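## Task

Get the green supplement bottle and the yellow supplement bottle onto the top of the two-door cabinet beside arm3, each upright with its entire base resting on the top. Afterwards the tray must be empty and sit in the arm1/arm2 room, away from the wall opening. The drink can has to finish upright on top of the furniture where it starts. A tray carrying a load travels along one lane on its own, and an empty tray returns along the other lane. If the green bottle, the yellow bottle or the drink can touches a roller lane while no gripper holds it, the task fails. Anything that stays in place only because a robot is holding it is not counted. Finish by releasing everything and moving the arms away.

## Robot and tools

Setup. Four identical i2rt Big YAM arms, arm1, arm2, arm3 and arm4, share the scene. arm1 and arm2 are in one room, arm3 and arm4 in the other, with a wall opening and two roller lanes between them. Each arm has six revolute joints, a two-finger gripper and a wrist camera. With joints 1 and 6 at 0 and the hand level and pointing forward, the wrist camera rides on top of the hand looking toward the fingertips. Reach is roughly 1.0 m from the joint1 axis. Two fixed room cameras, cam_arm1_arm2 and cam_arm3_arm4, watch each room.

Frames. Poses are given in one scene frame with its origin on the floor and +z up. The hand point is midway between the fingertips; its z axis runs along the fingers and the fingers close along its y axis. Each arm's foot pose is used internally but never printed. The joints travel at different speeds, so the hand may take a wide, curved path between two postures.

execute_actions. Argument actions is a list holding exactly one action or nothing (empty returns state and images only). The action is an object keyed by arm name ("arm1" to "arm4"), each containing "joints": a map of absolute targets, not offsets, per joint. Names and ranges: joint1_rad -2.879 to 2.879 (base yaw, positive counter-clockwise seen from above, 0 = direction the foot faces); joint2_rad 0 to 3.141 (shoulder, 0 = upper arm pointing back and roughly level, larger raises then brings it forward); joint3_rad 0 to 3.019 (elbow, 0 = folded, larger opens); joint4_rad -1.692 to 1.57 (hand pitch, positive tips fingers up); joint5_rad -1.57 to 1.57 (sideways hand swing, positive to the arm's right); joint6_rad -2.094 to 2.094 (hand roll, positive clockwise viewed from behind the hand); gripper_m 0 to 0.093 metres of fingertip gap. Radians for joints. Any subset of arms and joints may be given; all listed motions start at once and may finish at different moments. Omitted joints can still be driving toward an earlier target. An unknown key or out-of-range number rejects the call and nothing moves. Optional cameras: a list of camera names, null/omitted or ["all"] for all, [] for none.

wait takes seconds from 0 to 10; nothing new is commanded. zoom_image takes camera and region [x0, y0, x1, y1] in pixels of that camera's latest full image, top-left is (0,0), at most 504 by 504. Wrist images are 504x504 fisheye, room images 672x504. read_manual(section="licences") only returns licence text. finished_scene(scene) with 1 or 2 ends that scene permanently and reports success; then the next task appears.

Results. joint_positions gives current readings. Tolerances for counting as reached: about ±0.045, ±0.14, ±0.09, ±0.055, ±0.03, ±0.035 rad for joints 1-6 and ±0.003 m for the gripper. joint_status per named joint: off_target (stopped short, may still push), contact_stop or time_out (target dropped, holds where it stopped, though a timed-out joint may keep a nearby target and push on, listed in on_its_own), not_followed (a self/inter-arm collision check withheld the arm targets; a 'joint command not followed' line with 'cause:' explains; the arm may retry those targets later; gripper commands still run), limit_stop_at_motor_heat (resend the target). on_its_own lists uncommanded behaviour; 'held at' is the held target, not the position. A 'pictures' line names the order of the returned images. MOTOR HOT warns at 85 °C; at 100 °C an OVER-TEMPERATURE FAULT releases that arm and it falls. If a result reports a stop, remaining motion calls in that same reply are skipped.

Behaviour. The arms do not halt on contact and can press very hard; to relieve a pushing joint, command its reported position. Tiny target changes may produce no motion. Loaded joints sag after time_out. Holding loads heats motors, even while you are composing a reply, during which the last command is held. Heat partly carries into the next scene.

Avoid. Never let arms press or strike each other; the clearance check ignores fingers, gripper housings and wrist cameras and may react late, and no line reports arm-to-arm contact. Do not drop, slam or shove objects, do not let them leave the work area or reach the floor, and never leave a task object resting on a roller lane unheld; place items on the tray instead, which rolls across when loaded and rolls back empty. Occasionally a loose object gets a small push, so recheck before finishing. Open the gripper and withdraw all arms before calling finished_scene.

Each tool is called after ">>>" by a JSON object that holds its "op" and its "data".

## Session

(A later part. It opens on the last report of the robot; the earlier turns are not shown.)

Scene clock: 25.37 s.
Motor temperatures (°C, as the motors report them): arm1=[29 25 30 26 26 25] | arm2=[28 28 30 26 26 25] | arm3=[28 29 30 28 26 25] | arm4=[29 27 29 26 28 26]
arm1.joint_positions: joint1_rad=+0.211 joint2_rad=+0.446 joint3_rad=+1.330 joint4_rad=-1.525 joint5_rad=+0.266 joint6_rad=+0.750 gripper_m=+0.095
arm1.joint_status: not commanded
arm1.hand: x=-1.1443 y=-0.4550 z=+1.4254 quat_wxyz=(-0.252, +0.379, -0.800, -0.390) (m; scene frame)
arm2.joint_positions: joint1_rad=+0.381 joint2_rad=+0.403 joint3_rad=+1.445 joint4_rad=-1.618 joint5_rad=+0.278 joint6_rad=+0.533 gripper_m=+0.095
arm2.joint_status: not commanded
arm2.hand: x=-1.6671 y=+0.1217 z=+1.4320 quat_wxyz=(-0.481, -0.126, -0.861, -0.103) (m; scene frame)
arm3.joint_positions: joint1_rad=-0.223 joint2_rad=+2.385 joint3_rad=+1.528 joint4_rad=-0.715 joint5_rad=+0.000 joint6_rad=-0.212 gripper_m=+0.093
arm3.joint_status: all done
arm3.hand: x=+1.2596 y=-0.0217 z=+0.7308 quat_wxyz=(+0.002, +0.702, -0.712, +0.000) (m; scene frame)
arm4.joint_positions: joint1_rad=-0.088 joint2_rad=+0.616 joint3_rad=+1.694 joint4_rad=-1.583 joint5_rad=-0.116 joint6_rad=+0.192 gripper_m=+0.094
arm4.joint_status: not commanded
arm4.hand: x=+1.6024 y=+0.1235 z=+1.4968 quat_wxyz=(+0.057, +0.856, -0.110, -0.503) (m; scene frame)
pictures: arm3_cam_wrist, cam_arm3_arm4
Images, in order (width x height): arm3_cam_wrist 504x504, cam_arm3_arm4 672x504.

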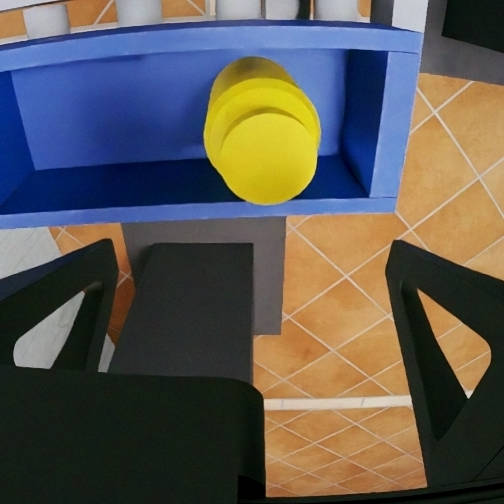

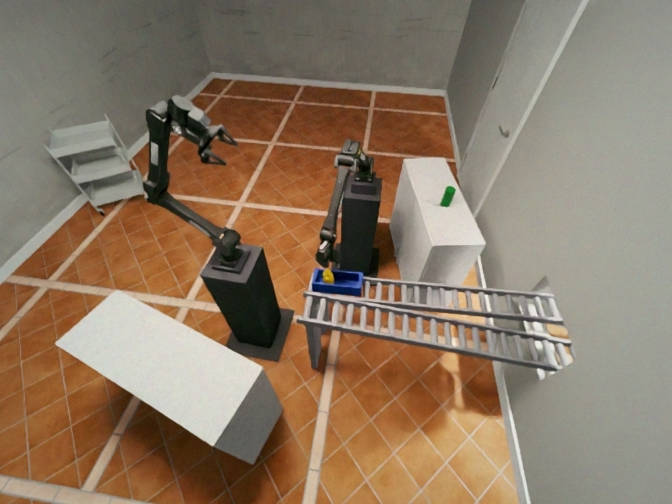

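>>> {"op": "execute_actions", "data": {"actions": [{"arm3":{"joints":{"joint2_rad":2.615,"joint3_rad":1.665,"joint4_rad":-0.575,"gripper_m":0.082}}}], "cameras": ["arm3_cam_wrist","arm4_cam_wrist"]}}

Scene clock: 26.87 s.
Motor temperatures (°C, as the motors report them): arm1=[29 25 30 26 26 25] | arm2=[28 28 30 26 26 25] | arm3=[28 29 30 28 26 25] | arm4=[29 27 29 26 28 26]
arm1.joint_positions: joint1_rad=+0.211 joint2_rad=+0.446 joint3_rad=+1.330 joint4_rad=-1.525 joint5_rad=+0.266 joint6_rad=+0.750 gripper_m=+0.095
arm1.joint_status: not commanded
arm1.hand: x=-1.1443 y=-0.4550 z=+1.4254 quat_wxyz=(-0.252, +0.379, -0.800, -0.390) (m; scene frame)
arm2.joint_positions: joint1_rad=+0.381 joint2_rad=+0.403 joint3_rad=+1.445 joint4_rad=-1.618 joint5_rad=+0.278 joint6_rad=+0.533 gripper_m=+0.095
arm2.joint_status: not commanded
arm2.hand: x=-1.6671 y=+0.1217 z=+1.4320 quat_wxyz=(-0.481, -0.126, -0.861, -0.103) (m; scene frame)
arm3.joint_positions: joint1_rad=-0.223 joint2_rad=+2.636 joint3_rad=+1.647 joint4_rad=-0.579 joint5_rad=+0.000 joint6_rad=-0.212 gripper_m=+0.082
arm3.joint_status: all done
arm3.hand: x=+1.2600 y=-0.0185 z=+0.6141 quat_wxyz=(+0.000, +0.703, -0.712, -0.002) (m; scene frame)
arm4.joint_positions: joint1_rad=-0.088 joint2_rad=+0.616 joint3_rad=+1.694 joint4_rad=-1.583 joint5_rad=-0.116 joint6_rad=+0.192 gripper_m=+0.094
arm4.joint_status: not commanded
arm4.hand: x=+1.6024 y=+0.1235 z=+1.4968 quat_wxyz=(+0.057, +0.856, -0.110, -0.503) (m; scene frame)
pictures: arm3_cam_wrist, arm4_cam_wrist
Images, in order (width x height): arm3_cam_wrist 504x504, arm4_cam_wrist 504x504.

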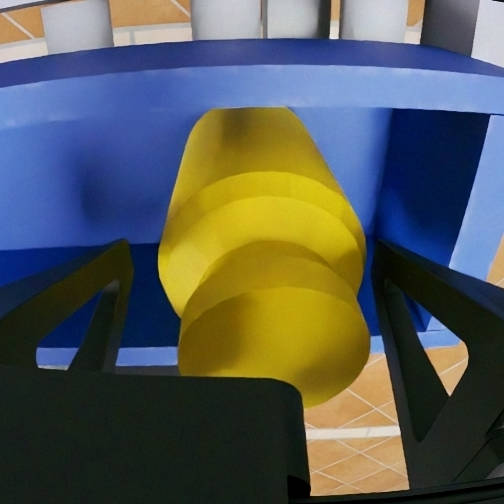

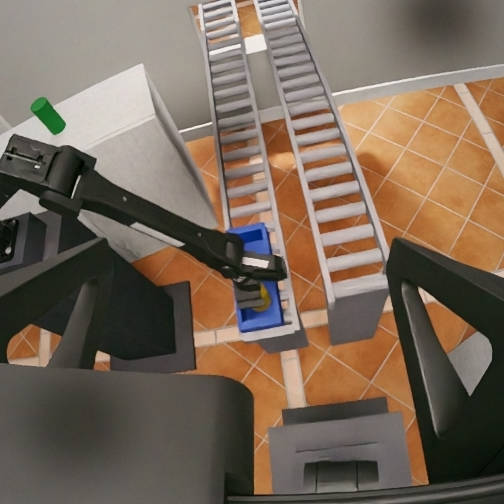

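>>> {"op": "execute_actions", "data": {"actions": [{"arm3":{"joints":{"joint1_rad":-0.235,"joint2_rad":2.665,"joint3_rad":1.695,"joint4_rad":-0.56}}}], "cameras": ["arm3_cam_wrist"]}}

>>> {"op": "execute_actions", "data": {"actions": [{"arm3":{"joints":{"gripper_m":0.0}}}], "cameras": ["arm3_cam_wrist"]}}

Scene clock: 27.87 s.
Motor temperatures (°C, as the motors report them): arm1=[29 25 30 26 26 25] | arm2=[28 28 30 26 26 25] | arm3=[28 29 30 28 26 25] | arm4=[29 27 29 26 28 26]
arm1.joint_positions: joint1_rad=+0.211 joint2_rad=+0.446 joint3_rad=+1.330 joint4_rad=-1.525 joint5_rad=+0.266 joint6_rad=+0.750 gripper_m=+0.095
arm1.joint_status: not commanded
arm1.hand: x=-1.1443 y=-0.4550 z=+1.4254 quat_wxyz=(-0.252, +0.379, -0.800, -0.390) (m; scene frame)
arm2.joint_positions: joint1_rad=+0.381 joint2_rad=+0.403 joint3_rad=+1.445 joint4_rad=-1.618 joint5_rad=+0.278 joint6_rad=+0.533 gripper_m=+0.095
arm2.joint_status: not commanded
arm2.hand: x=-1.6671 y=+0.1217 z=+1.4320 quat_wxyz=(-0.481, -0.126, -0.861, -0.103) (m; scene frame)
arm3.joint_positions: joint1_rad=-0.223 joint2_rad=+2.663 joint3_rad=+1.664 joint4_rad=-0.570 joint5_rad=+0.000 joint6_rad=-0.212 gripper_m=+0.082
arm3.joint_status: all done
arm3.hand: x=+1.2598 y=-0.0193 z=+0.6017 quat_wxyz=(+0.001, +0.703, -0.712, -0.001) (m; scene frame)
arm4.joint_positions: joint1_rad=-0.088 joint2_rad=+0.616 joint3_rad=+1.694 joint4_rad=-1.583 joint5_rad=-0.116 joint6_rad=+0.192 gripper_m=+0.094
arm4.joint_status: not commanded
arm4.hand: x=+1.6024 y=+0.1235 z=+1.4968 quat_wxyz=(+0.057, +0.856, -0.110, -0.503) (m; scene frame)
pictures: arm3_cam_wrist
Images, in order (width x height): arm3_cam_wrist 504x504.

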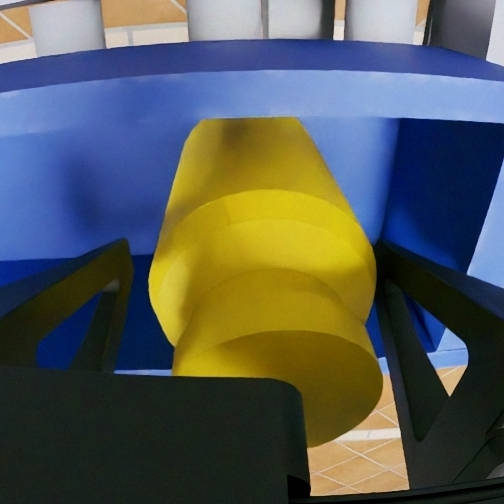

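Scene clock: 28.57 s.
Motor temperatures (°C, as the motors report them): arm1=[29 25 30 26 26 25] | arm2=[28 28 30 26 26 25] | arm3=[28 30 30 28 26 25] | arm4=[29 27 29 26 28 26]
arm1.joint_positions: joint1_rad=+0.211 joint2_rad=+0.446 joint3_rad=+1.330 joint4_rad=-1.525 joint5_rad=+0.266 joint6_rad=+0.750 gripper_m=+0.095
arm1.joint_status: not commanded
arm1.hand: x=-1.1443 y=-0.4550 z=+1.4254 quat_wxyz=(-0.252, +0.379, -0.800, -0.390) (m; scene frame)
arm2.joint_positions: joint1_rad=+0.381 joint2_rad=+0.403 joint3_rad=+1.445 joint4_rad=-1.618 joint5_rad=+0.278 joint6_rad=+0.533 gripper_m=+0.095
arm2.joint_status: not commanded
arm2.hand: x=-1.6671 y=+0.1217 z=+1.4320 quat_wxyz=(-0.481, -0.126, -0.861, -0.103) (m; scene frame)
arm3.joint_positions: joint1_rad=-0.224 joint2_rad=+2.663 joint3_rad=+1.664 joint4_rad=-0.569 joint5_rad=+0.000 joint6_rad=-0.213 gripper_m=+0.065
arm3.joint_status: gripper_m off_target (ended at +0.065, target +0.000)
arm3.hand: x=+1.2603 y=-0.0193 z=+0.6017 quat_wxyz=(+0.000, +0.702, -0.712, -0.001) (m; scene frame)
arm4.joint_positions: joint1_rad=-0.088 joint2_rad=+0.616 joint3_rad=+1.694 joint4_rad=-1.583 joint5_rad=-0.116 joint6_rad=+0.192 gripper_m=+0.094
arm4.joint_status: not commanded
arm4.hand: x=+1.6024 y=+0.1235 z=+1.4968 quat_wxyz=(+0.057, +0.856, -0.110, -0.503) (m; scene frame)
pictures: arm3_cam_wrist
Images, in order (width x height): arm3_cam_wrist 504x504.

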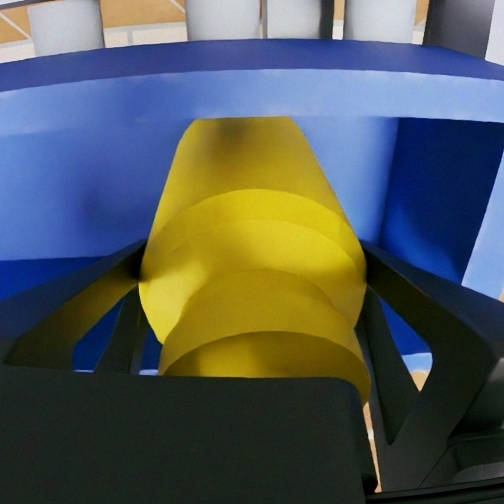

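>>> {"op": "execute_actions", "data": {"actions": [{"arm3":{"joints":{"joint2_rad":2.37,"joint3_rad":1.55,"joint4_rad":-0.72}}}], "cameras": []}}

>>> {"op": "execute_actions", "data": {"actions": [{"arm3":{"joints":{"joint2_rad":1.92,"joint3_rad":1.45,"joint4_rad":-1.06}}}], "cameras": []}}

>>> {"op": "execute_actions", "data": {"actions": [{"arm3":{"joints":{"joint1_rad":1.25}},"arm4":{"joints":{"joint1_rad":0.21,"joint3_rad":1.44,"joint5_rad":0,"joint6_rad":0.15,"joint2_rad":1.2,"gripper_m":0.06}}}], "cameras": []}}

>>> {"op": "execute_actions", "data": {"actions": [{"arm3":{"joints":{"joint2_rad":2.08,"joint3_rad":1.42,"joint4_rad":-0.85}},"arm4":{"joints":{"joint2_rad":2.285,"joint4_rad":-0.68}}}], "cameras": ["arm3_cam_wrist","arm4_cam_wrist","cam_arm3_arm4"]}}

Scene clock: 30.43 s.
Motor temperatures (°C, as the motors report them): arm1=[29 25 30 26 26 25] | arm2=[28 28 30 26 26 25] | arm3=[28 30 30 28 26 25] | arm4=[29 27 29 26 28 26]
arm1.joint_positions: joint1_rad=+0.211 joint2_rad=+0.446 joint3_rad=+1.330 joint4_rad=-1.525 joint5_rad=+0.266 joint6_rad=+0.750 gripper_m=+0.095
arm1.joint_status: not commanded
arm1.hand: x=-1.1443 y=-0.4550 z=+1.4254 quat_wxyz=(-0.252, +0.379, -0.800, -0.390) (m; scene frame)
arm2.joint_positions: joint1_rad=+0.381 joint2_rad=+0.403 joint3_rad=+1.445 joint4_rad=-1.618 joint5_rad=+0.278 joint6_rad=+0.533 gripper_m=+0.095
arm2.joint_status: not commanded
arm2.hand: x=-1.6671 y=+0.1217 z=+1.4320 quat_wxyz=(-0.481, -0.126, -0.861, -0.103) (m; scene frame)
arm3.joint_positions: joint1_rad=-0.224 joint2_rad=+2.388 joint3_rad=+1.540 joint4_rad=-0.714 joint5_rad=-0.001 joint6_rad=-0.213 gripper_m=+0.065
arm3.joint_status: all done
arm3.hand: x=+1.2611 y=-0.0162 z=+0.7322 quat_wxyz=(-0.002, +0.703, -0.712, -0.004) (m; scene frame)
arm4.joint_positions: joint1_rad=-0.088 joint2_rad=+0.616 joint3_rad=+1.694 joint4_rad=-1.583 joint5_rad=-0.116 joint6_rad=+0.192 gripper_m=+0.094
arm4.joint_status: not commanded
arm4.hand: x=+1.6024 y=+0.1235 z=+1.4968 quat_wxyz=(+0.057, +0.856, -0.110, -0.503) (m; scene frame)
pictures: none
No camera images: the call's "cameras" was empty. Leave "cameras" out to get every camera's image.

Scene clock: 32.00 s.
Motor temperatures (°C, as the motors report them): arm1=[29 25 30 26 26 25] | arm2=[28 28 30 26 26 25] | arm3=[28 30 30 28 26 25] | arm4=[29 27 29 26 28 26]
arm1.joint_positions: joint1_rad=+0.211 joint2_rad=+0.446 joint3_rad=+1.330 joint4_rad=-1.525 joint5_rad=+0.266 joint6_rad=+0.750 gripper_m=+0.095
arm1.joint_status: not commanded
arm1.hand: x=-1.1443 y=-0.4550 z=+1.4254 quat_wxyz=(-0.252, +0.379, -0.800, -0.390) (m; scene frame)
arm2.joint_positions: joint1_rad=+0.381 joint2_rad=+0.403 joint3_rad=+1.445 joint4_rad=-1.618 joint5_rad=+0.278 joint6_rad=+0.533 gripper_m=+0.095
arm2.joint_status: not commanded
arm2.hand: x=-1.6671 y=+0.1217 z=+1.4320 quat_wxyz=(-0.481, -0.126, -0.861, -0.103) (m; scene frame)
arm3.joint_positions: joint1_rad=-0.224 joint2_rad=+1.946 joint3_rad=+1.428 joint4_rad=-1.053 joint5_rad=-0.001 joint6_rad=-0.213 gripper_m=+0.065
arm3.joint_status: all done
arm3.hand: x=+1.2520 y=-0.0586 z=+0.9474 quat_wxyz=(+0.002, +0.703, -0.712, -0.001) (m; scene frame)
arm4.joint_positions: joint1_rad=-0.088 joint2_rad=+0.616 joint3_rad=+1.694 joint4_rad=-1.583 joint5_rad=-0.116 joint6_rad=+0.192 gripper_m=+0.094
arm4.joint_status: not commanded
arm4.hand: x=+1.6024 y=+0.1235 z=+1.4968 quat_wxyz=(+0.057, +0.856, -0.110, -0.503) (m; scene frame)
pictures: none
No camera images: the call's "cameras" was empty. Leave "cameras" out to get every camera's image.

Scene clock: 33.80 s.
Motor temperatures (°C, as the motors report them): arm1=[29 25 30 26 26 25] | arm2=[28 28 30 26 26 25] | arm3=[28 30 30 28 26 25] | arm4=[29 27 30 26 28 26]
arm1.joint_positions: joint1_rad=+0.211 joint2_rad=+0.446 joint3_rad=+1.330 joint4_rad=-1.525 joint5_rad=+0.266 joint6_rad=+0.750 gripper_m=+0.095
arm1.joint_status: not commanded
arm1.hand: x=-1.1443 y=-0.4550 z=+1.4254 quat_wxyz=(-0.252, +0.379, -0.800, -0.390) (m; scene frame)
arm2.joint_positions: joint1_rad=+0.381 joint2_rad=+0.403 joint3_rad=+1.445 joint4_rad=-1.618 joint5_rad=+0.278 joint6_rad=+0.533 gripper_m=+0.095
arm2.joint_status: not commanded
arm2.hand: x=-1.6671 y=+0.1217 z=+1.4320 quat_wxyz=(-0.481, -0.126, -0.861, -0.103) (m; scene frame)
arm3.joint_positions: joint1_rad=+1.257 joint2_rad=+1.946 joint3_rad=+1.428 joint4_rad=-1.053 joint5_rad=-0.003 joint6_rad=-0.214 gripper_m=+0.065
arm3.joint_status: all done
arm3.hand: x=+0.5992 y=-0.4275 z=+0.9497 quat_wxyz=(+0.002, +0.999, -0.051, -0.002) (m; scene frame)
arm4.joint_positions: joint1_rad=+0.201 joint2_rad=+1.215 joint3_rad=+1.402 joint4_rad=-1.579 joint5_rad=-0.002 joint6_rad=+0.160 gripper_m=+0.060
arm4.joint_status: all done
arm4.hand: x=+1.3844 y=+0.0705 z=+1.2097 quat_wxyz=(+0.008, +0.996, -0.005, -0.084) (m; scene frame)
pictures: none
No camera images: the call's "cameras" was empty. Leave "cameras" out to get every camera's image.

Scene clock: 35.57 s.
Motor temperatures (°C, as the motors report them): arm1=[29 25 30 26 26 25] | arm2=[28 28 30 26 26 25] | arm3=[28 30 30 28 26 25] | arm4=[29 28 30 26 28 26]
arm1.joint_positions: joint1_rad=+0.211 joint2_rad=+0.446 joint3_rad=+1.330 joint4_rad=-1.525 joint5_rad=+0.266 joint6_rad=+0.750 gripper_m=+0.095
arm1.joint_status: not commanded
arm1.hand: x=-1.1443 y=-0.4550 z=+1.4254 quat_wxyz=(-0.252, +0.379, -0.800, -0.390) (m; scene frame)
arm2.joint_positions: joint1_rad=+0.381 joint2_rad=+0.403 joint3_rad=+1.445 joint4_rad=-1.618 joint5_rad=+0.278 joint6_rad=+0.533 gripper_m=+0.095
arm2.joint_status: not commanded
arm2.hand: x=-1.6671 y=+0.1217 z=+1.4320 quat_wxyz=(-0.481, -0.126, -0.861, -0.103) (m; scene frame)
arm3.joint_positions: joint1_rad=+1.257 joint2_rad=+2.114 joint3_rad=+1.397 joint4_rad=-0.861 joint5_rad=-0.003 joint6_rad=-0.214 gripper_m=+0.065
arm3.joint_status: all done
arm3.hand: x=+0.5932 y=-0.4257 z=+0.8492 quat_wxyz=(+0.003, +0.999, -0.051, +0.002) (m; scene frame)
arm4.joint_positions: joint1_rad=+0.201 joint2_rad=+2.298 joint3_rad=+1.418 joint4_rad=-0.689 joint5_rad=-0.002 joint6_rad=+0.160 gripper_m=+0.060
arm4.joint_status: all done
arm4.hand: x=+1.1963 y=+0.0477 z=+0.6969 quat_wxyz=(-0.005, +1.000, -0.005, +0.004) (m; scene frame)
pictures: arm3_cam_wrist, arm4_cam_wrist, cam_arm3_arm4
Images, in order (width x height): arm3_cam_wrist 504x504, arm4_cam_wrist 504x504, cam_arm3_arm4 672x504.

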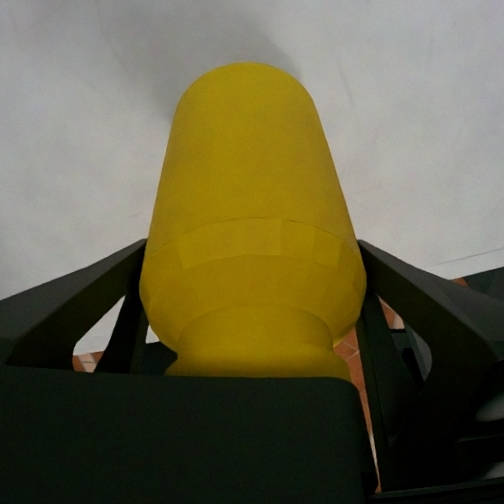

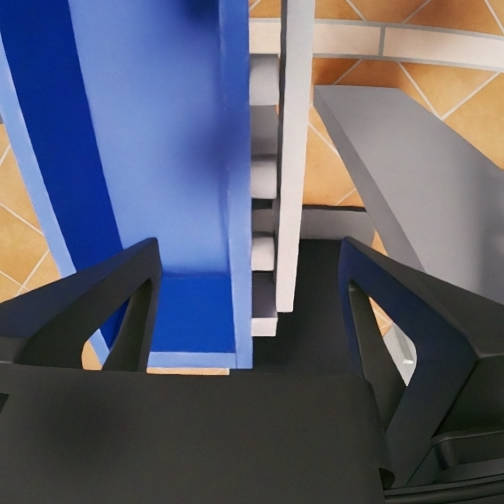

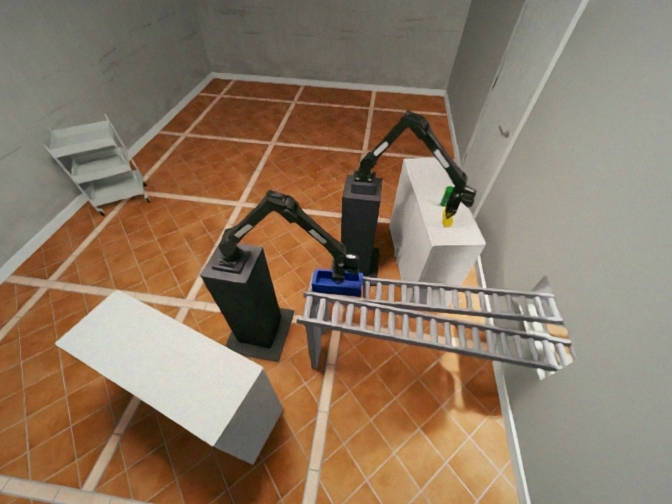

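>>> {"op": "execute_actions", "data": {"actions": [{"arm3":{"joints":{"joint2_rad":2.11,"joint4_rad":-1.0}},"arm4":{"joints":{"joint1_rad":0.225,"joint2_rad":2.55,"joint3_rad":1.545,"joint4_rad":-0.505,"gripper_m":0.045}}}], "cameras": ["arm3_cam_wrist","arm4_cam_wrist","cam_arm3_arm4"]}}

>>> {"op": "zoom_image", "data": {"camera": "cam_arm3_arm4", "region": [280, 150, 520, 330]}}

Scene clock: 37.07 s.
Motor temperatures (°C, as the motors report them): arm1=[29 25 31 26 26 25] | arm2=[28 28 30 26 26 25] | arm3=[28 30 30 28 26 25] | arm4=[29 28 30 26 28 26]
arm1.joint_positions: joint1_rad=+0.211 joint2_rad=+0.446 joint3_rad=+1.330 joint4_rad=-1.525 joint5_rad=+0.266 joint6_rad=+0.750 gripper_m=+0.095
arm1.joint_status: not commanded
arm1.hand: x=-1.1443 y=-0.4550 z=+1.4254 quat_wxyz=(-0.252, +0.379, -0.800, -0.390) (m; scene frame)
arm2.joint_positions: joint1_rad=+0.381 joint2_rad=+0.403 joint3_rad=+1.445 joint4_rad=-1.618 joint5_rad=+0.278 joint6_rad=+0.533 gripper_m=+0.095
arm2.joint_status: not commanded
arm2.hand: x=-1.6671 y=+0.1217 z=+1.4320 quat_wxyz=(-0.481, -0.126, -0.861, -0.103) (m; scene frame)
arm3.joint_positions: joint1_rad=+1.257 joint2_rad=+2.117 joint3_rad=+1.397 joint4_rad=-0.990 joint5_rad=-0.003 joint6_rad=-0.214 gripper_m=+0.065
arm3.joint_status: all done
arm3.hand: x=+0.6238 y=-0.4357 z=+0.8499 quat_wxyz=(+0.020, +0.996, -0.051, +0.065) (m; scene frame)
arm4.joint_positions: joint1_rad=+0.213 joint2_rad=+2.576 joint3_rad=+1.526 joint4_rad=-0.512 joint5_rad=-0.002 joint6_rad=+0.160 gripper_m=+0.045
arm4.joint_status: all done
arm4.hand: x=+1.1964 y=+0.0424 z=+0.5679 quat_wxyz=(-0.005, +1.000, +0.001, +0.001) (m; scene frame)
pictures: arm3_cam_wrist, arm4_cam_wrist, cam_arm3_arm4
Images, in order (width x height): arm3_cam_wrist 504x504, arm4_cam_wrist 504x504, cam_arm3_arm4 672x504.

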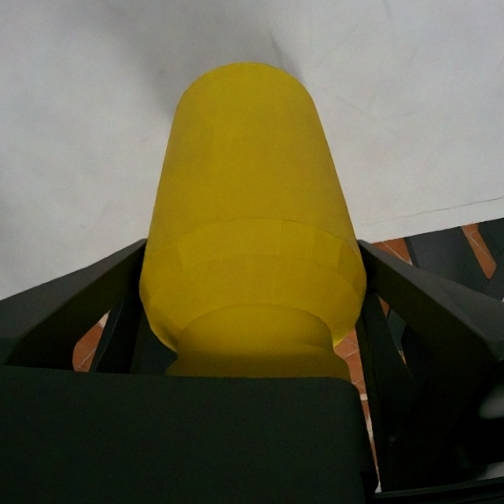

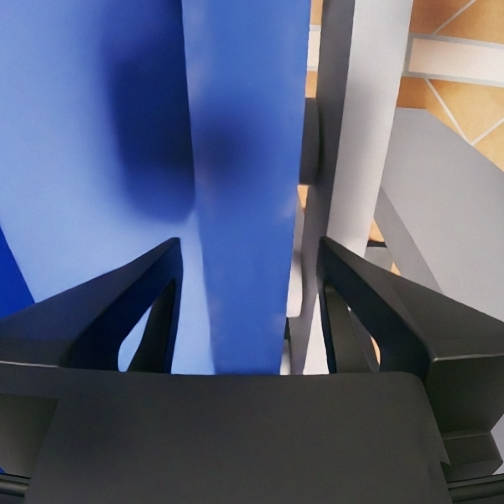

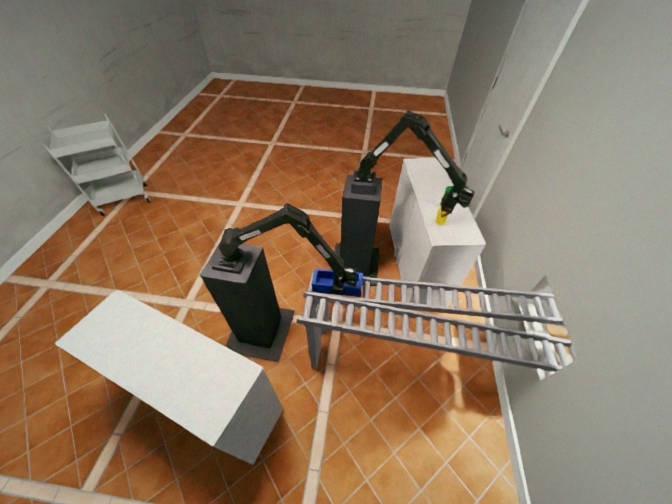

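Region (280, 150, 520, 330) of cam_arm3_arm4's 672x504 image, scaled by 2.100, with more detail than that image has; it fills the top 378 rows of this view, and the rest is white.

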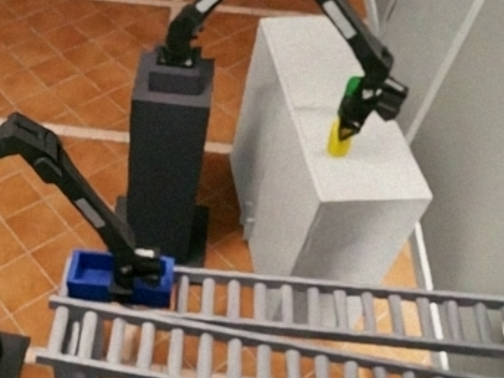

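>>> {"op": "execute_actions", "data": {"actions": [{"arm3":{"joints":{"joint2_rad":2.2,"joint3_rad":1.6,"joint4_rad":-1.07}},"arm4":{"joints":{"gripper_m":0.0}}}], "cameras": ["arm3_cam_wrist","arm4_cam_wrist"]}}

Scene clock: 38.13 s.
Motor temperatures (°C, as the motors report them): arm1=[29 25 31 26 26 25] | arm2=[28 28 30 26 26 25] | arm3=[28 30 30 28 26 25] | arm4=[29 28 30 26 28 26]
arm1.joint_positions: joint1_rad=+0.211 joint2_rad=+0.446 joint3_rad=+1.330 joint4_rad=-1.525 joint5_rad=+0.266 joint6_rad=+0.750 gripper_m=+0.095
arm1.joint_status: not commanded
arm1.hand: x=-1.1443 y=-0.4550 z=+1.4254 quat_wxyz=(-0.252, +0.379, -0.800, -0.390) (m; scene frame)
arm2.joint_positions: joint1_rad=+0.381 joint2_rad=+0.403 joint3_rad=+1.445 joint4_rad=-1.618 joint5_rad=+0.278 joint6_rad=+0.533 gripper_m=+0.095
arm2.joint_status: not commanded
arm2.hand: x=-1.6671 y=+0.1217 z=+1.4320 quat_wxyz=(-0.481, -0.126, -0.861, -0.103) (m; scene frame)
arm3.joint_positions: joint1_rad=+1.256 joint2_rad=+2.211 joint3_rad=+1.555 joint4_rad=-1.067 joint5_rad=-0.002 joint6_rad=-0.214 gripper_m=+0.065
arm3.joint_status: all done
arm3.hand: x=+0.5875 y=-0.4233 z=+0.8442 quat_wxyz=(+0.021, +0.996, -0.051, +0.072) (m; scene frame)
arm4.joint_positions: joint1_rad=+0.213 joint2_rad=+2.576 joint3_rad=+1.526 joint4_rad=-0.512 joint5_rad=-0.002 joint6_rad=+0.159 gripper_m=+0.011
arm4.joint_status: gripper_m off_target (ended at +0.011, target +0.000)
arm4.hand: x=+1.1965 y=+0.0423 z=+0.5679 quat_wxyz=(-0.004, +1.000, +0.001, +0.001) (m; scene frame)
pictures: arm3_cam_wrist, arm4_cam_wrist
Images, in order (width x height): arm3_cam_wrist 504x504, arm4_cam_wrist 504x504.

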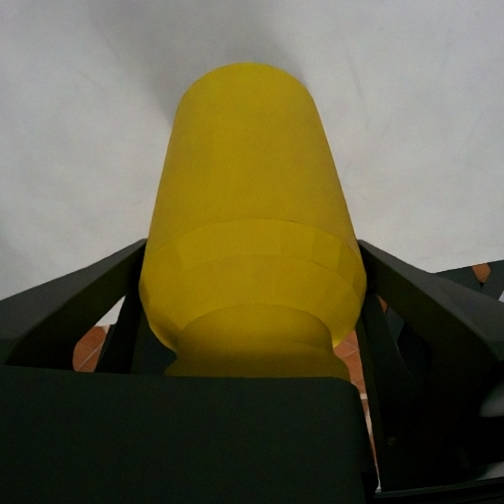

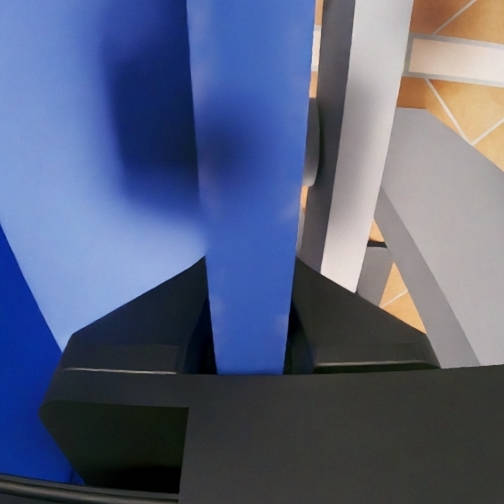

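>>> {"op": "execute_actions", "data": {"actions": [{"arm3":{"joints":{"gripper_m":0.093}},"arm4":{"joints":{"joint2_rad":2.06,"joint3_rad":1.44,"joint4_rad":-0.90}}}], "cameras": ["arm3_cam_wrist"]}}

>>> {"op": "execute_actions", "data": {"actions": [{"arm3":{"joints":{"joint2_rad":1.85,"joint3_rad":1.62,"joint4_rad":-1.35}},"arm4":{"joints":{"joint1_rad":-0.25,"joint6_rad":-0.31}}}], "cameras": ["arm4_cam_wrist","cam_arm3_arm4"]}}

Scene clock: 39.93 s.
Motor temperatures (°C, as the motors report them): arm1=[29 25 31 26 26 25] | arm2=[28 28 30 26 26 25] | arm3=[28 30 31 28 26 25] | arm4=[29 29 30 26 28 26]
arm1.joint_positions: joint1_rad=+0.211 joint2_rad=+0.446 joint3_rad=+1.330 joint4_rad=-1.525 joint5_rad=+0.266 joint6_rad=+0.750 gripper_m=+0.095
arm1.joint_status: not commanded
arm1.hand: x=-1.1443 y=-0.4550 z=+1.4254 quat_wxyz=(-0.252, +0.379, -0.800, -0.390) (m; scene frame)
arm2.joint_positions: joint1_rad=+0.381 joint2_rad=+0.403 joint3_rad=+1.445 joint4_rad=-1.618 joint5_rad=+0.278 joint6_rad=+0.533 gripper_m=+0.095
arm2.joint_status: not commanded
arm2.hand: x=-1.6671 y=+0.1217 z=+1.4320 quat_wxyz=(-0.481, -0.126, -0.861, -0.103) (m; scene frame)
arm3.joint_positions: joint1_rad=+1.256 joint2_rad=+2.211 joint3_rad=+1.555 joint4_rad=-1.067 joint5_rad=-0.002 joint6_rad=-0.214 gripper_m=+0.093
arm3.joint_status: all done
arm3.hand: x=+0.5872 y=-0.4232 z=+0.8444 quat_wxyz=(+0.021, +0.996, -0.051, +0.071) (m; scene frame)
arm4.joint_positions: joint1_rad=+0.213 joint2_rad=+2.063 joint3_rad=+1.420 joint4_rad=-0.893 joint5_rad=+0.005 joint6_rad=+0.159 gripper_m=+0.011
arm4.joint_status: all done
arm4.hand: x=+1.1891 y=+0.0393 z=+0.8266 quat_wxyz=(-0.006, +1.000, +0.002, -0.013) (m; scene frame)
pictures: arm3_cam_wrist
Images, in order (width x height): arm3_cam_wrist 504x504.

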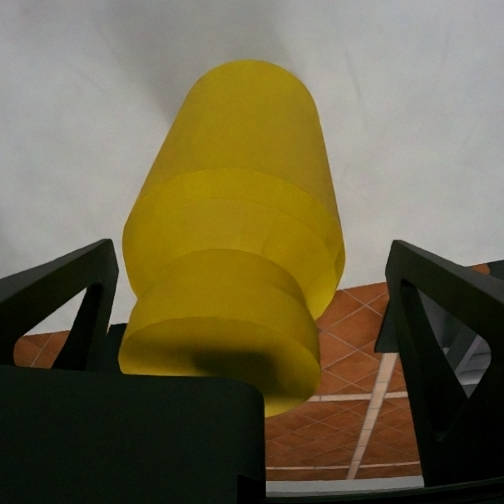

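Scene clock: 41.50 s.
Motor temperatures (°C, as the motors report them): arm1=[29 25 31 26 26 25] | arm2=[28 28 30 26 26 25] | arm3=[28 30 31 28 26 25] | arm4=[29 29 30 26 28 26]
arm1.joint_positions: joint1_rad=+0.211 joint2_rad=+0.446 joint3_rad=+1.330 joint4_rad=-1.525 joint5_rad=+0.266 joint6_rad=+0.750 gripper_m=+0.095
arm1.joint_status: not commanded
arm1.hand: x=-1.1443 y=-0.4550 z=+1.4254 quat_wxyz=(-0.252, +0.379, -0.800, -0.390) (m; scene frame)
arm2.joint_positions: joint1_rad=+0.381 joint2_rad=+0.403 joint3_rad=+1.445 joint4_rad=-1.618 joint5_rad=+0.278 joint6_rad=+0.533 gripper_m=+0.095
arm2.joint_status: not commanded
arm2.hand: x=-1.6671 y=+0.1217 z=+1.4320 quat_wxyz=(-0.481, -0.126, -0.861, -0.103) (m; scene frame)
arm3.joint_positions: joint1_rad=+1.256 joint2_rad=+1.861 joint3_rad=+1.602 joint4_rad=-1.342 joint5_rad=-0.002 joint6_rad=-0.214 gripper_m=+0.093
arm3.joint_status: all done
arm3.hand: x=+0.5984 y=-0.4265 z=+1.0570 quat_wxyz=(+0.005, +0.999, -0.051, +0.013) (m; scene frame)
arm4.joint_positions: joint1_rad=-0.244 joint2_rad=+2.063 joint3_rad=+1.420 joint4_rad=-0.893 joint5_rad=+0.003 joint6_rad=-0.300 gripper_m=+0.011
arm4.joint_status: all done
arm4.hand: x=+1.2069 y=+0.2987 z=+0.8299 quat_wxyz=(-0.013, +1.000, +0.003, -0.012) (m; scene frame)
pictures: arm4_cam_wrist, cam_arm3_arm4
Images, in order (width x height): arm4_cam_wrist 504x504, cam_arm3_arm4 672x504.

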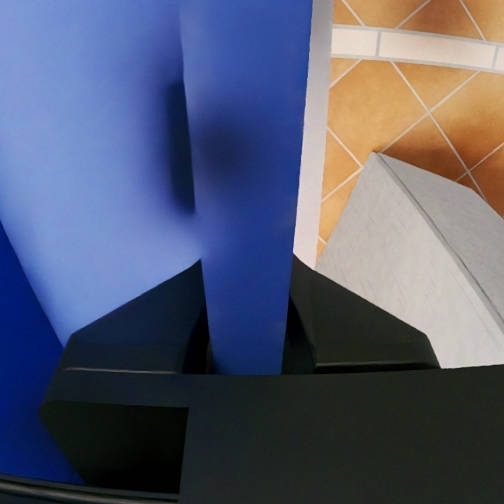

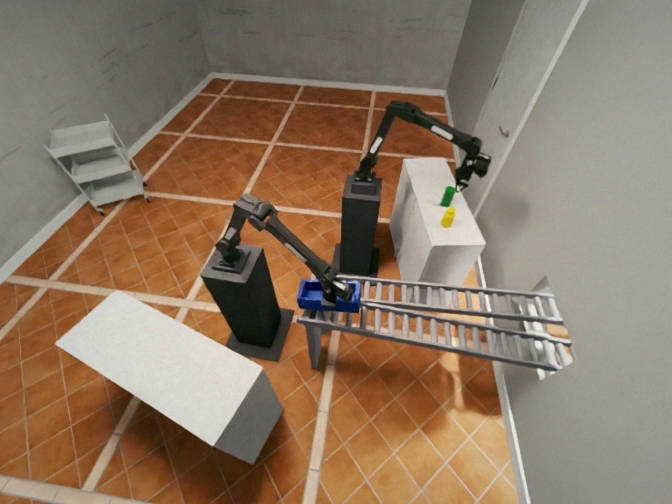

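>>> {"op": "execute_actions", "data": {"actions": [{"arm3":{"joints":{"joint2_rad":1.0}},"arm4":{"joints":{"joint1_rad":-0.27,"joint2_rad":2.255,"joint3_rad":1.575,"joint4_rad":-0.945,"joint6_rad":-0.33}}}], "cameras": ["arm4_cam_wrist","cam_arm3_arm4"]}}

>>> {"op": "zoom_image", "data": {"camera": "cam_arm3_arm4", "region": [270, 250, 430, 350]}}

Scene clock: 43.70 s.
Motor temperatures (°C, as the motors report them): arm1=[29 25 31 26 26 25] | arm2=[28 28 31 26 26 25] | arm3=[28 30 31 28 26 25] | arm4=[29 30 30 26 28 26]
arm1.joint_positions: joint1_rad=+0.211 joint2_rad=+0.446 joint3_rad=+1.330 joint4_rad=-1.525 joint5_rad=+0.266 joint6_rad=+0.750 gripper_m=+0.095
arm1.joint_status: not commanded
arm1.hand: x=-1.1443 y=-0.4550 z=+1.4254 quat_wxyz=(-0.252, +0.379, -0.800, -0.390) (m; scene frame)
arm2.joint_positions: joint1_rad=+0.381 joint2_rad=+0.403 joint3_rad=+1.445 joint4_rad=-1.618 joint5_rad=+0.278 joint6_rad=+0.533 gripper_m=+0.095
arm2.joint_status: not commanded
arm2.hand: x=-1.6671 y=+0.1217 z=+1.4320 quat_wxyz=(-0.481, -0.126, -0.861, -0.103) (m; scene frame)
arm3.joint_positions: joint1_rad=+1.256 joint2_rad=+1.008 joint3_rad=+1.608 joint4_rad=-1.344 joint5_rad=-0.002 joint6_rad=-0.214 gripper_m=+0.093
arm3.joint_status: all done
arm3.hand: x=+0.7739 y=-0.4832 z=+1.4625 quat_wxyz=(-0.104, +0.914, -0.047, -0.389) (m; scene frame)
arm4.joint_positions: joint1_rad=-0.257 joint2_rad=+2.285 joint3_rad=+1.541 joint4_rad=-0.942 joint5_rad=+0.004 joint6_rad=-0.320 gripper_m=+0.011
arm4.joint_status: all done
arm4.hand: x=+1.2110 y=+0.3069 z=+0.7416 quat_wxyz=(+0.010, +0.998, +0.005, +0.060) (m; scene frame)
pictures: arm4_cam_wrist, cam_arm3_arm4
Images, in order (width x height): arm4_cam_wrist 504x504, cam_arm3_arm4 672x504.

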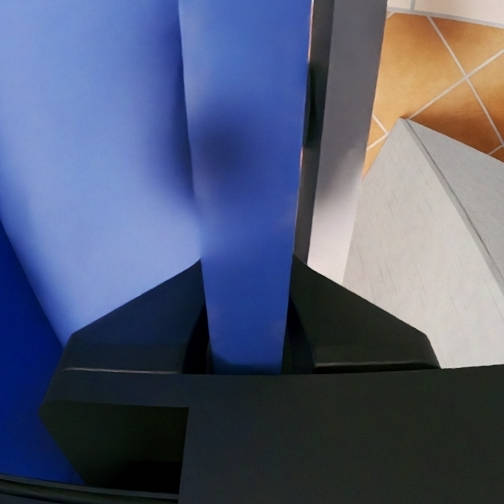

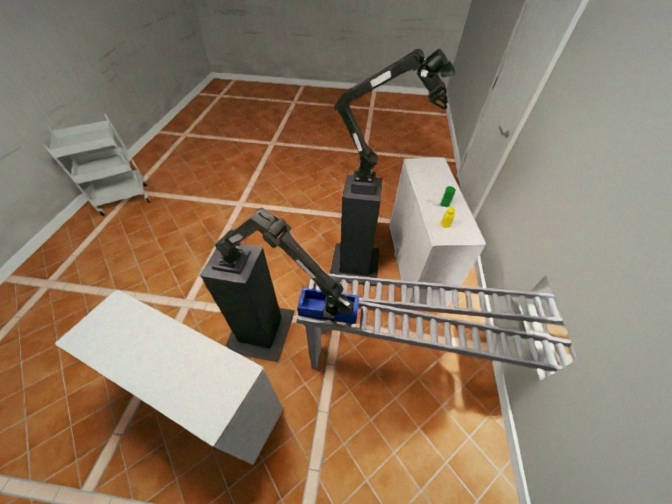

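Region (270, 250, 430, 350) of cam_arm3_arm4's 672x504 image, scaled by 3.150, with more detail than that image has; it fills the top 315 rows of this view, and the rest is white.

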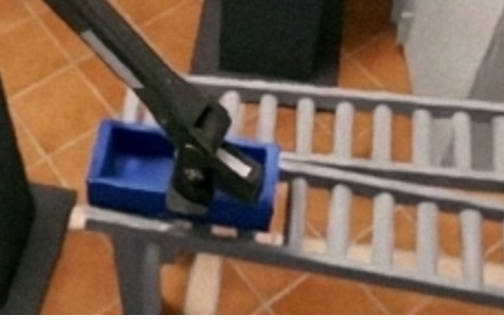

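>>> {"op": "execute_actions", "data": {"actions": [{"arm4":{"joints":{"joint2_rad":2.285,"joint4_rad":-0.915}}}], "cameras": []}}

>>> {"op": "execute_actions", "data": {"actions": [{"arm4":{"joints":{"gripper_m":0.03}}}], "cameras": ["arm4_cam_wrist"]}}

>>> {"op": "execute_actions", "data": {"actions": [{"arm4":{"joints":{"joint2_rad":1.7}}}], "cameras": ["cam_arm3_arm4"]}}

>>> {"op": "wait", "data": {"seconds": 6}}

Scene clock: 52.33 s.
Motor temperatures (°C, as the motors report them): arm1=[29 25 31 26 26 25] | arm2=[28 28 31 26 26 25] | arm3=[28 29 31 28 26 25] | arm4=[29 31 31 26 28 26]
arm1.joint_positions: joint1_rad=+0.211 joint2_rad=+0.446 joint3_rad=+1.330 joint4_rad=-1.525 joint5_rad=+0.266 joint6_rad=+0.750 gripper_m=+0.095
arm1.joint_status: not commanded
arm1.hand: x=-1.1443 y=-0.4550 z=+1.4254 quat_wxyz=(-0.252, +0.379, -0.800, -0.390) (m; scene frame)
arm2.joint_positions: joint1_rad=+0.381 joint2_rad=+0.403 joint3_rad=+1.445 joint4_rad=-1.618 joint5_rad=+0.278 joint6_rad=+0.533 gripper_m=+0.095
arm2.joint_status: not commanded
arm2.hand: x=-1.6671 y=+0.1217 z=+1.4320 quat_wxyz=(-0.481, -0.126, -0.861, -0.103) (m; scene frame)
arm3.joint_positions: joint1_rad=+1.256 joint2_rad=+1.008 joint3_rad=+1.608 joint4_rad=-1.344 joint5_rad=-0.002 joint6_rad=-0.214 gripper_m=+0.093
arm3.joint_status: not commanded
arm3.hand: x=+0.7739 y=-0.4832 z=+1.4625 quat_wxyz=(-0.104, +0.914, -0.047, -0.389) (m; scene frame)
arm4.joint_positions: joint1_rad=-0.257 joint2_rad=+2.285 joint3_rad=+1.541 joint4_rad=-0.931 joint5_rad=+0.004 joint6_rad=-0.320 gripper_m=+0.011
arm4.joint_status: all done
arm4.hand: x=+1.2085 y=+0.3077 z=+0.7413 quat_wxyz=(+0.008, +0.998, +0.005, +0.055) (m; scene frame)
pictures: none
No camera images: the call's "cameras" was empty. Leave "cameras" out to get every camera's image.

Scene clock: 52.87 s.
Motor temperatures (°C, as the motors report them): arm1=[29 25 31 26 26 25] | arm2=[28 28 31 26 26 25] | arm3=[28 29 31 28 26 25] | arm4=[29 31 31 26 28 26]
arm1.joint_positions: joint1_rad=+0.211 joint2_rad=+0.446 joint3_rad=+1.330 joint4_rad=-1.525 joint5_rad=+0.266 joint6_rad=+0.750 gripper_m=+0.095
arm1.joint_status: not commanded
arm1.hand: x=-1.1443 y=-0.4550 z=+1.4254 quat_wxyz=(-0.252, +0.379, -0.800, -0.390) (m; scene frame)
arm2.joint_positions: joint1_rad=+0.381 joint2_rad=+0.403 joint3_rad=+1.445 joint4_rad=-1.618 joint5_rad=+0.278 joint6_rad=+0.533 gripper_m=+0.095
arm2.joint_status: not commanded
arm2.hand: x=-1.6671 y=+0.1217 z=+1.4320 quat_wxyz=(-0.481, -0.126, -0.861, -0.103) (m; scene frame)
arm3.joint_positions: joint1_rad=+1.256 joint2_rad=+1.008 joint3_rad=+1.608 joint4_rad=-1.344 joint5_rad=-0.002 joint6_rad=-0.214 gripper_m=+0.093
arm3.joint_status: not commanded
arm3.hand: x=+0.7739 y=-0.4832 z=+1.4625 quat_wxyz=(-0.104, +0.914, -0.047, -0.389) (m; scene frame)
arm4.joint_positions: joint1_rad=-0.257 joint2_rad=+2.285 joint3_rad=+1.541 joint4_rad=-0.925 joint5_rad=+0.003 joint6_rad=-0.320 gripper_m=+0.030
arm4.joint_status: all done
arm4.hand: x=+1.2069 y=+0.3081 z=+0.7411 quat_wxyz=(+0.008, +0.999, +0.005, +0.052) (m; scene frame)
pictures: arm4_cam_wrist
Images, in order (width x height): arm4_cam_wrist 504x504.

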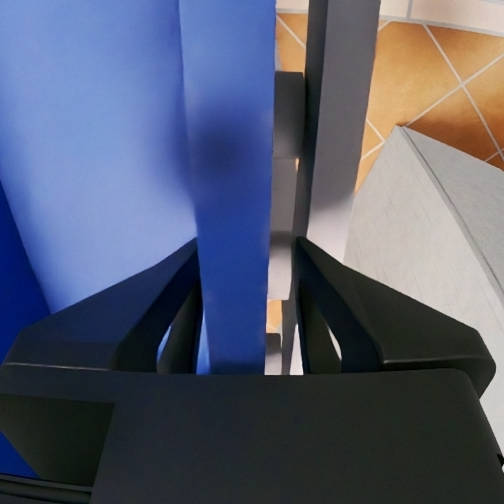

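Scene clock: 54.43 s.
Motor temperatures (°C, as the motors report them): arm1=[29 25 31 26 26 25] | arm2=[28 28 31 26 26 25] | arm3=[28 28 32 28 26 25] | arm4=[29 31 31 26 28 26]
arm1.joint_positions: joint1_rad=+0.211 joint2_rad=+0.446 joint3_rad=+1.330 joint4_rad=-1.525 joint5_rad=+0.266 joint6_rad=+0.750 gripper_m=+0.095
arm1.joint_status: not commanded
arm1.hand: x=-1.1443 y=-0.4550 z=+1.4254 quat_wxyz=(-0.252, +0.379, -0.800, -0.390) (m; scene frame)
arm2.joint_positions: joint1_rad=+0.381 joint2_rad=+0.403 joint3_rad=+1.445 joint4_rad=-1.618 joint5_rad=+0.278 joint6_rad=+0.533 gripper_m=+0.095
arm2.joint_status: not commanded
arm2.hand: x=-1.6671 y=+0.1217 z=+1.4320 quat_wxyz=(-0.481, -0.126, -0.861, -0.103) (m; scene frame)
arm3.joint_positions: joint1_rad=+1.256 joint2_rad=+1.008 joint3_rad=+1.608 joint4_rad=-1.344 joint5_rad=-0.002 joint6_rad=-0.214 gripper_m=+0.093
arm3.joint_status: not commanded
arm3.hand: x=+0.7739 y=-0.4832 z=+1.4625 quat_wxyz=(-0.104, +0.914, -0.047, -0.389) (m; scene frame)
arm4.joint_positions: joint1_rad=-0.257 joint2_rad=+1.699 joint3_rad=+1.560 joint4_rad=-0.921 joint5_rad=+0.003 joint6_rad=-0.320 gripper_m=+0.030
arm4.joint_status: all done
arm4.hand: x=+1.1482 y=+0.3212 z=+1.1024 quat_wxyz=(-0.085, +0.968, +0.007, -0.236) (m; scene frame)
pictures: cam_arm3_arm4
Images, in order (width x height): cam_arm3_arm4 672x504.

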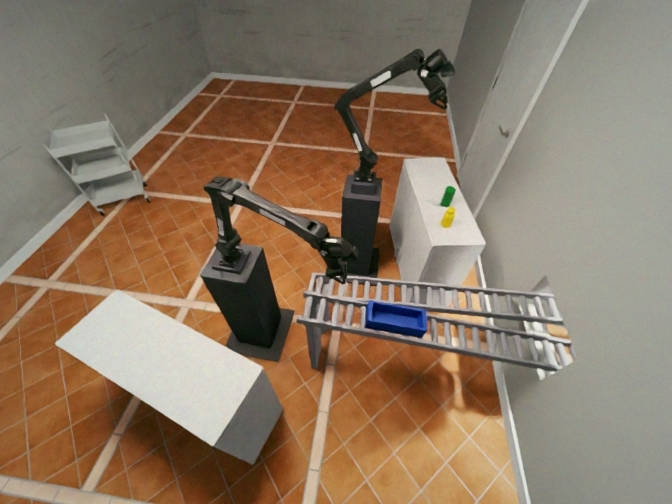

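Scene clock: 60.43 s.
Motor temperatures (°C, as the motors report them): arm1=[29 25 32 26 26 25] | arm2=[28 28 31 26 26 25] | arm3=[28 28 32 28 26 25] | arm4=[29 31 32 26 28 26]
arm1.joint_positions: joint1_rad=+0.211 joint2_rad=+0.446 joint3_rad=+1.330 joint4_rad=-1.525 joint5_rad=+0.266 joint6_rad=+0.750 gripper_m=+0.095
arm1.joint_status: not commanded
arm1.hand: x=-1.1443 y=-0.4550 z=+1.4254 quat_wxyz=(-0.252, +0.379, -0.800, -0.390) (m; scene frame)
arm2.joint_positions: joint1_rad=+0.381 joint2_rad=+0.403 joint3_rad=+1.445 joint4_rad=-1.618 joint5_rad=+0.278 joint6_rad=+0.533 gripper_m=+0.095
arm2.joint_status: not commanded
arm2.hand: x=-1.6671 y=+0.1217 z=+1.4320 quat_wxyz=(-0.481, -0.126, -0.861, -0.103) (m; scene frame)
arm3.joint_positions: joint1_rad=+1.256 joint2_rad=+1.008 joint3_rad=+1.608 joint4_rad=-1.344 joint5_rad=-0.002 joint6_rad=-0.214 gripper_m=+0.093
arm3.joint_status: not commanded
arm3.hand: x=+0.7739 y=-0.4832 z=+1.4625 quat_wxyz=(-0.104, +0.914, -0.047, -0.389) (m; scene frame)
arm4.joint_positions: joint1_rad=-0.257 joint2_rad=+1.699 joint3_rad=+1.560 joint4_rad=-0.921 joint5_rad=+0.003 joint6_rad=-0.320 gripper_m=+0.030
arm4.joint_status: all done
arm4.hand: x=+1.1482 y=+0.3212 z=+1.1024 quat_wxyz=(-0.085, +0.968, +0.007, -0.236) (m; scene frame)
wait: 6.00 s; at rest by 0.27 s
pictures: arm1_cam_wrist, arm2_cam_wrist, arm3_cam_wrist, arm4_cam_wrist, cam_arm1_arm2, cam_arm3_arm4
Images, in order (width x height): arm1_cam_wrist 504x504, arm2_cam_wrist 504x504, arm3_cam_wrist 504x504, arm4_cam_wrist 504x504, cam_arm1_arm2 672x504, cam_arm3_arm4 672x504.

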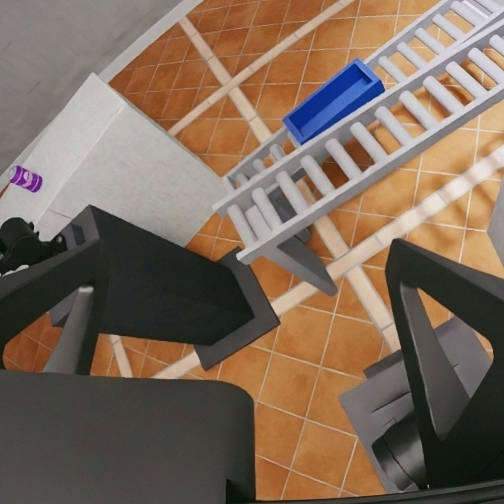

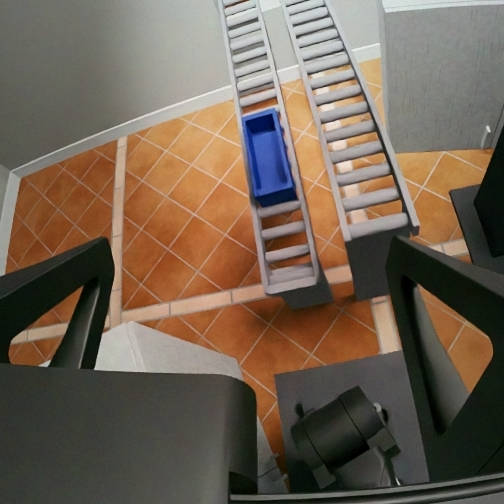

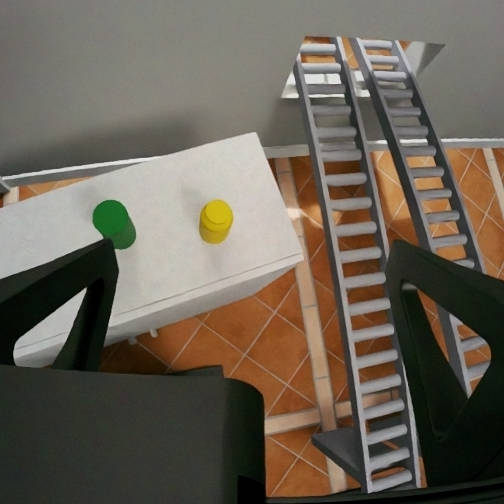

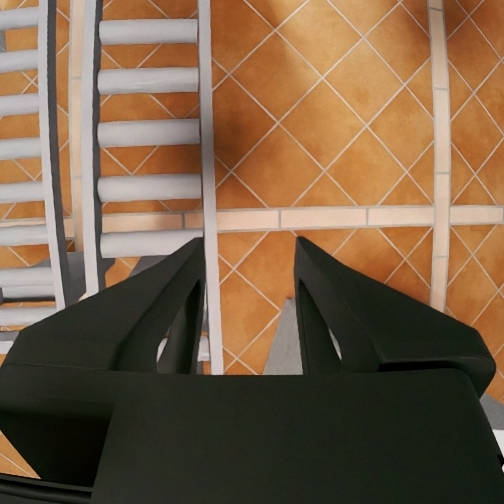

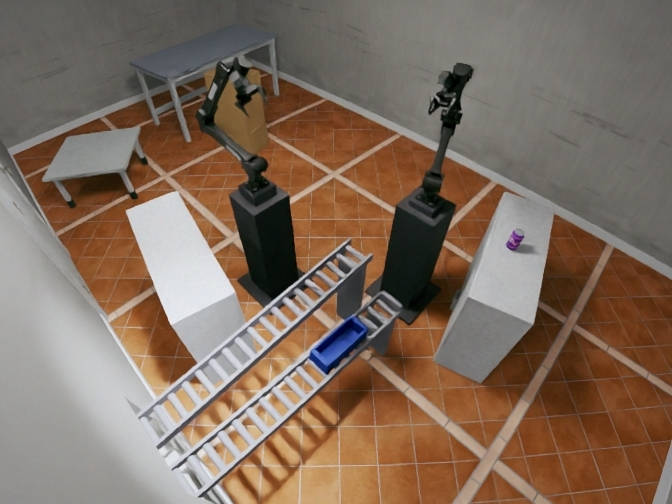

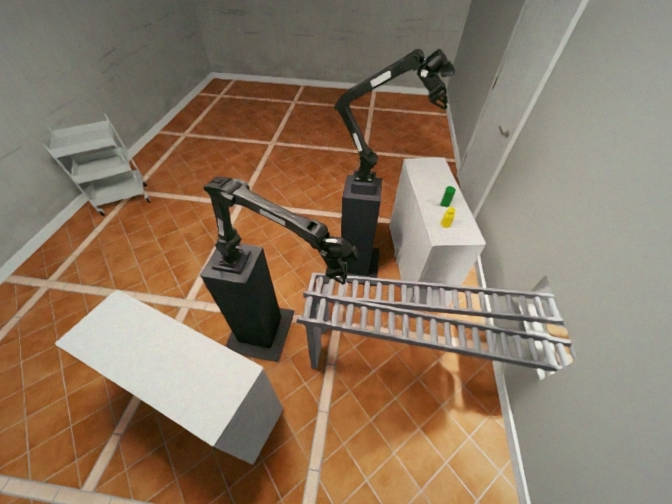

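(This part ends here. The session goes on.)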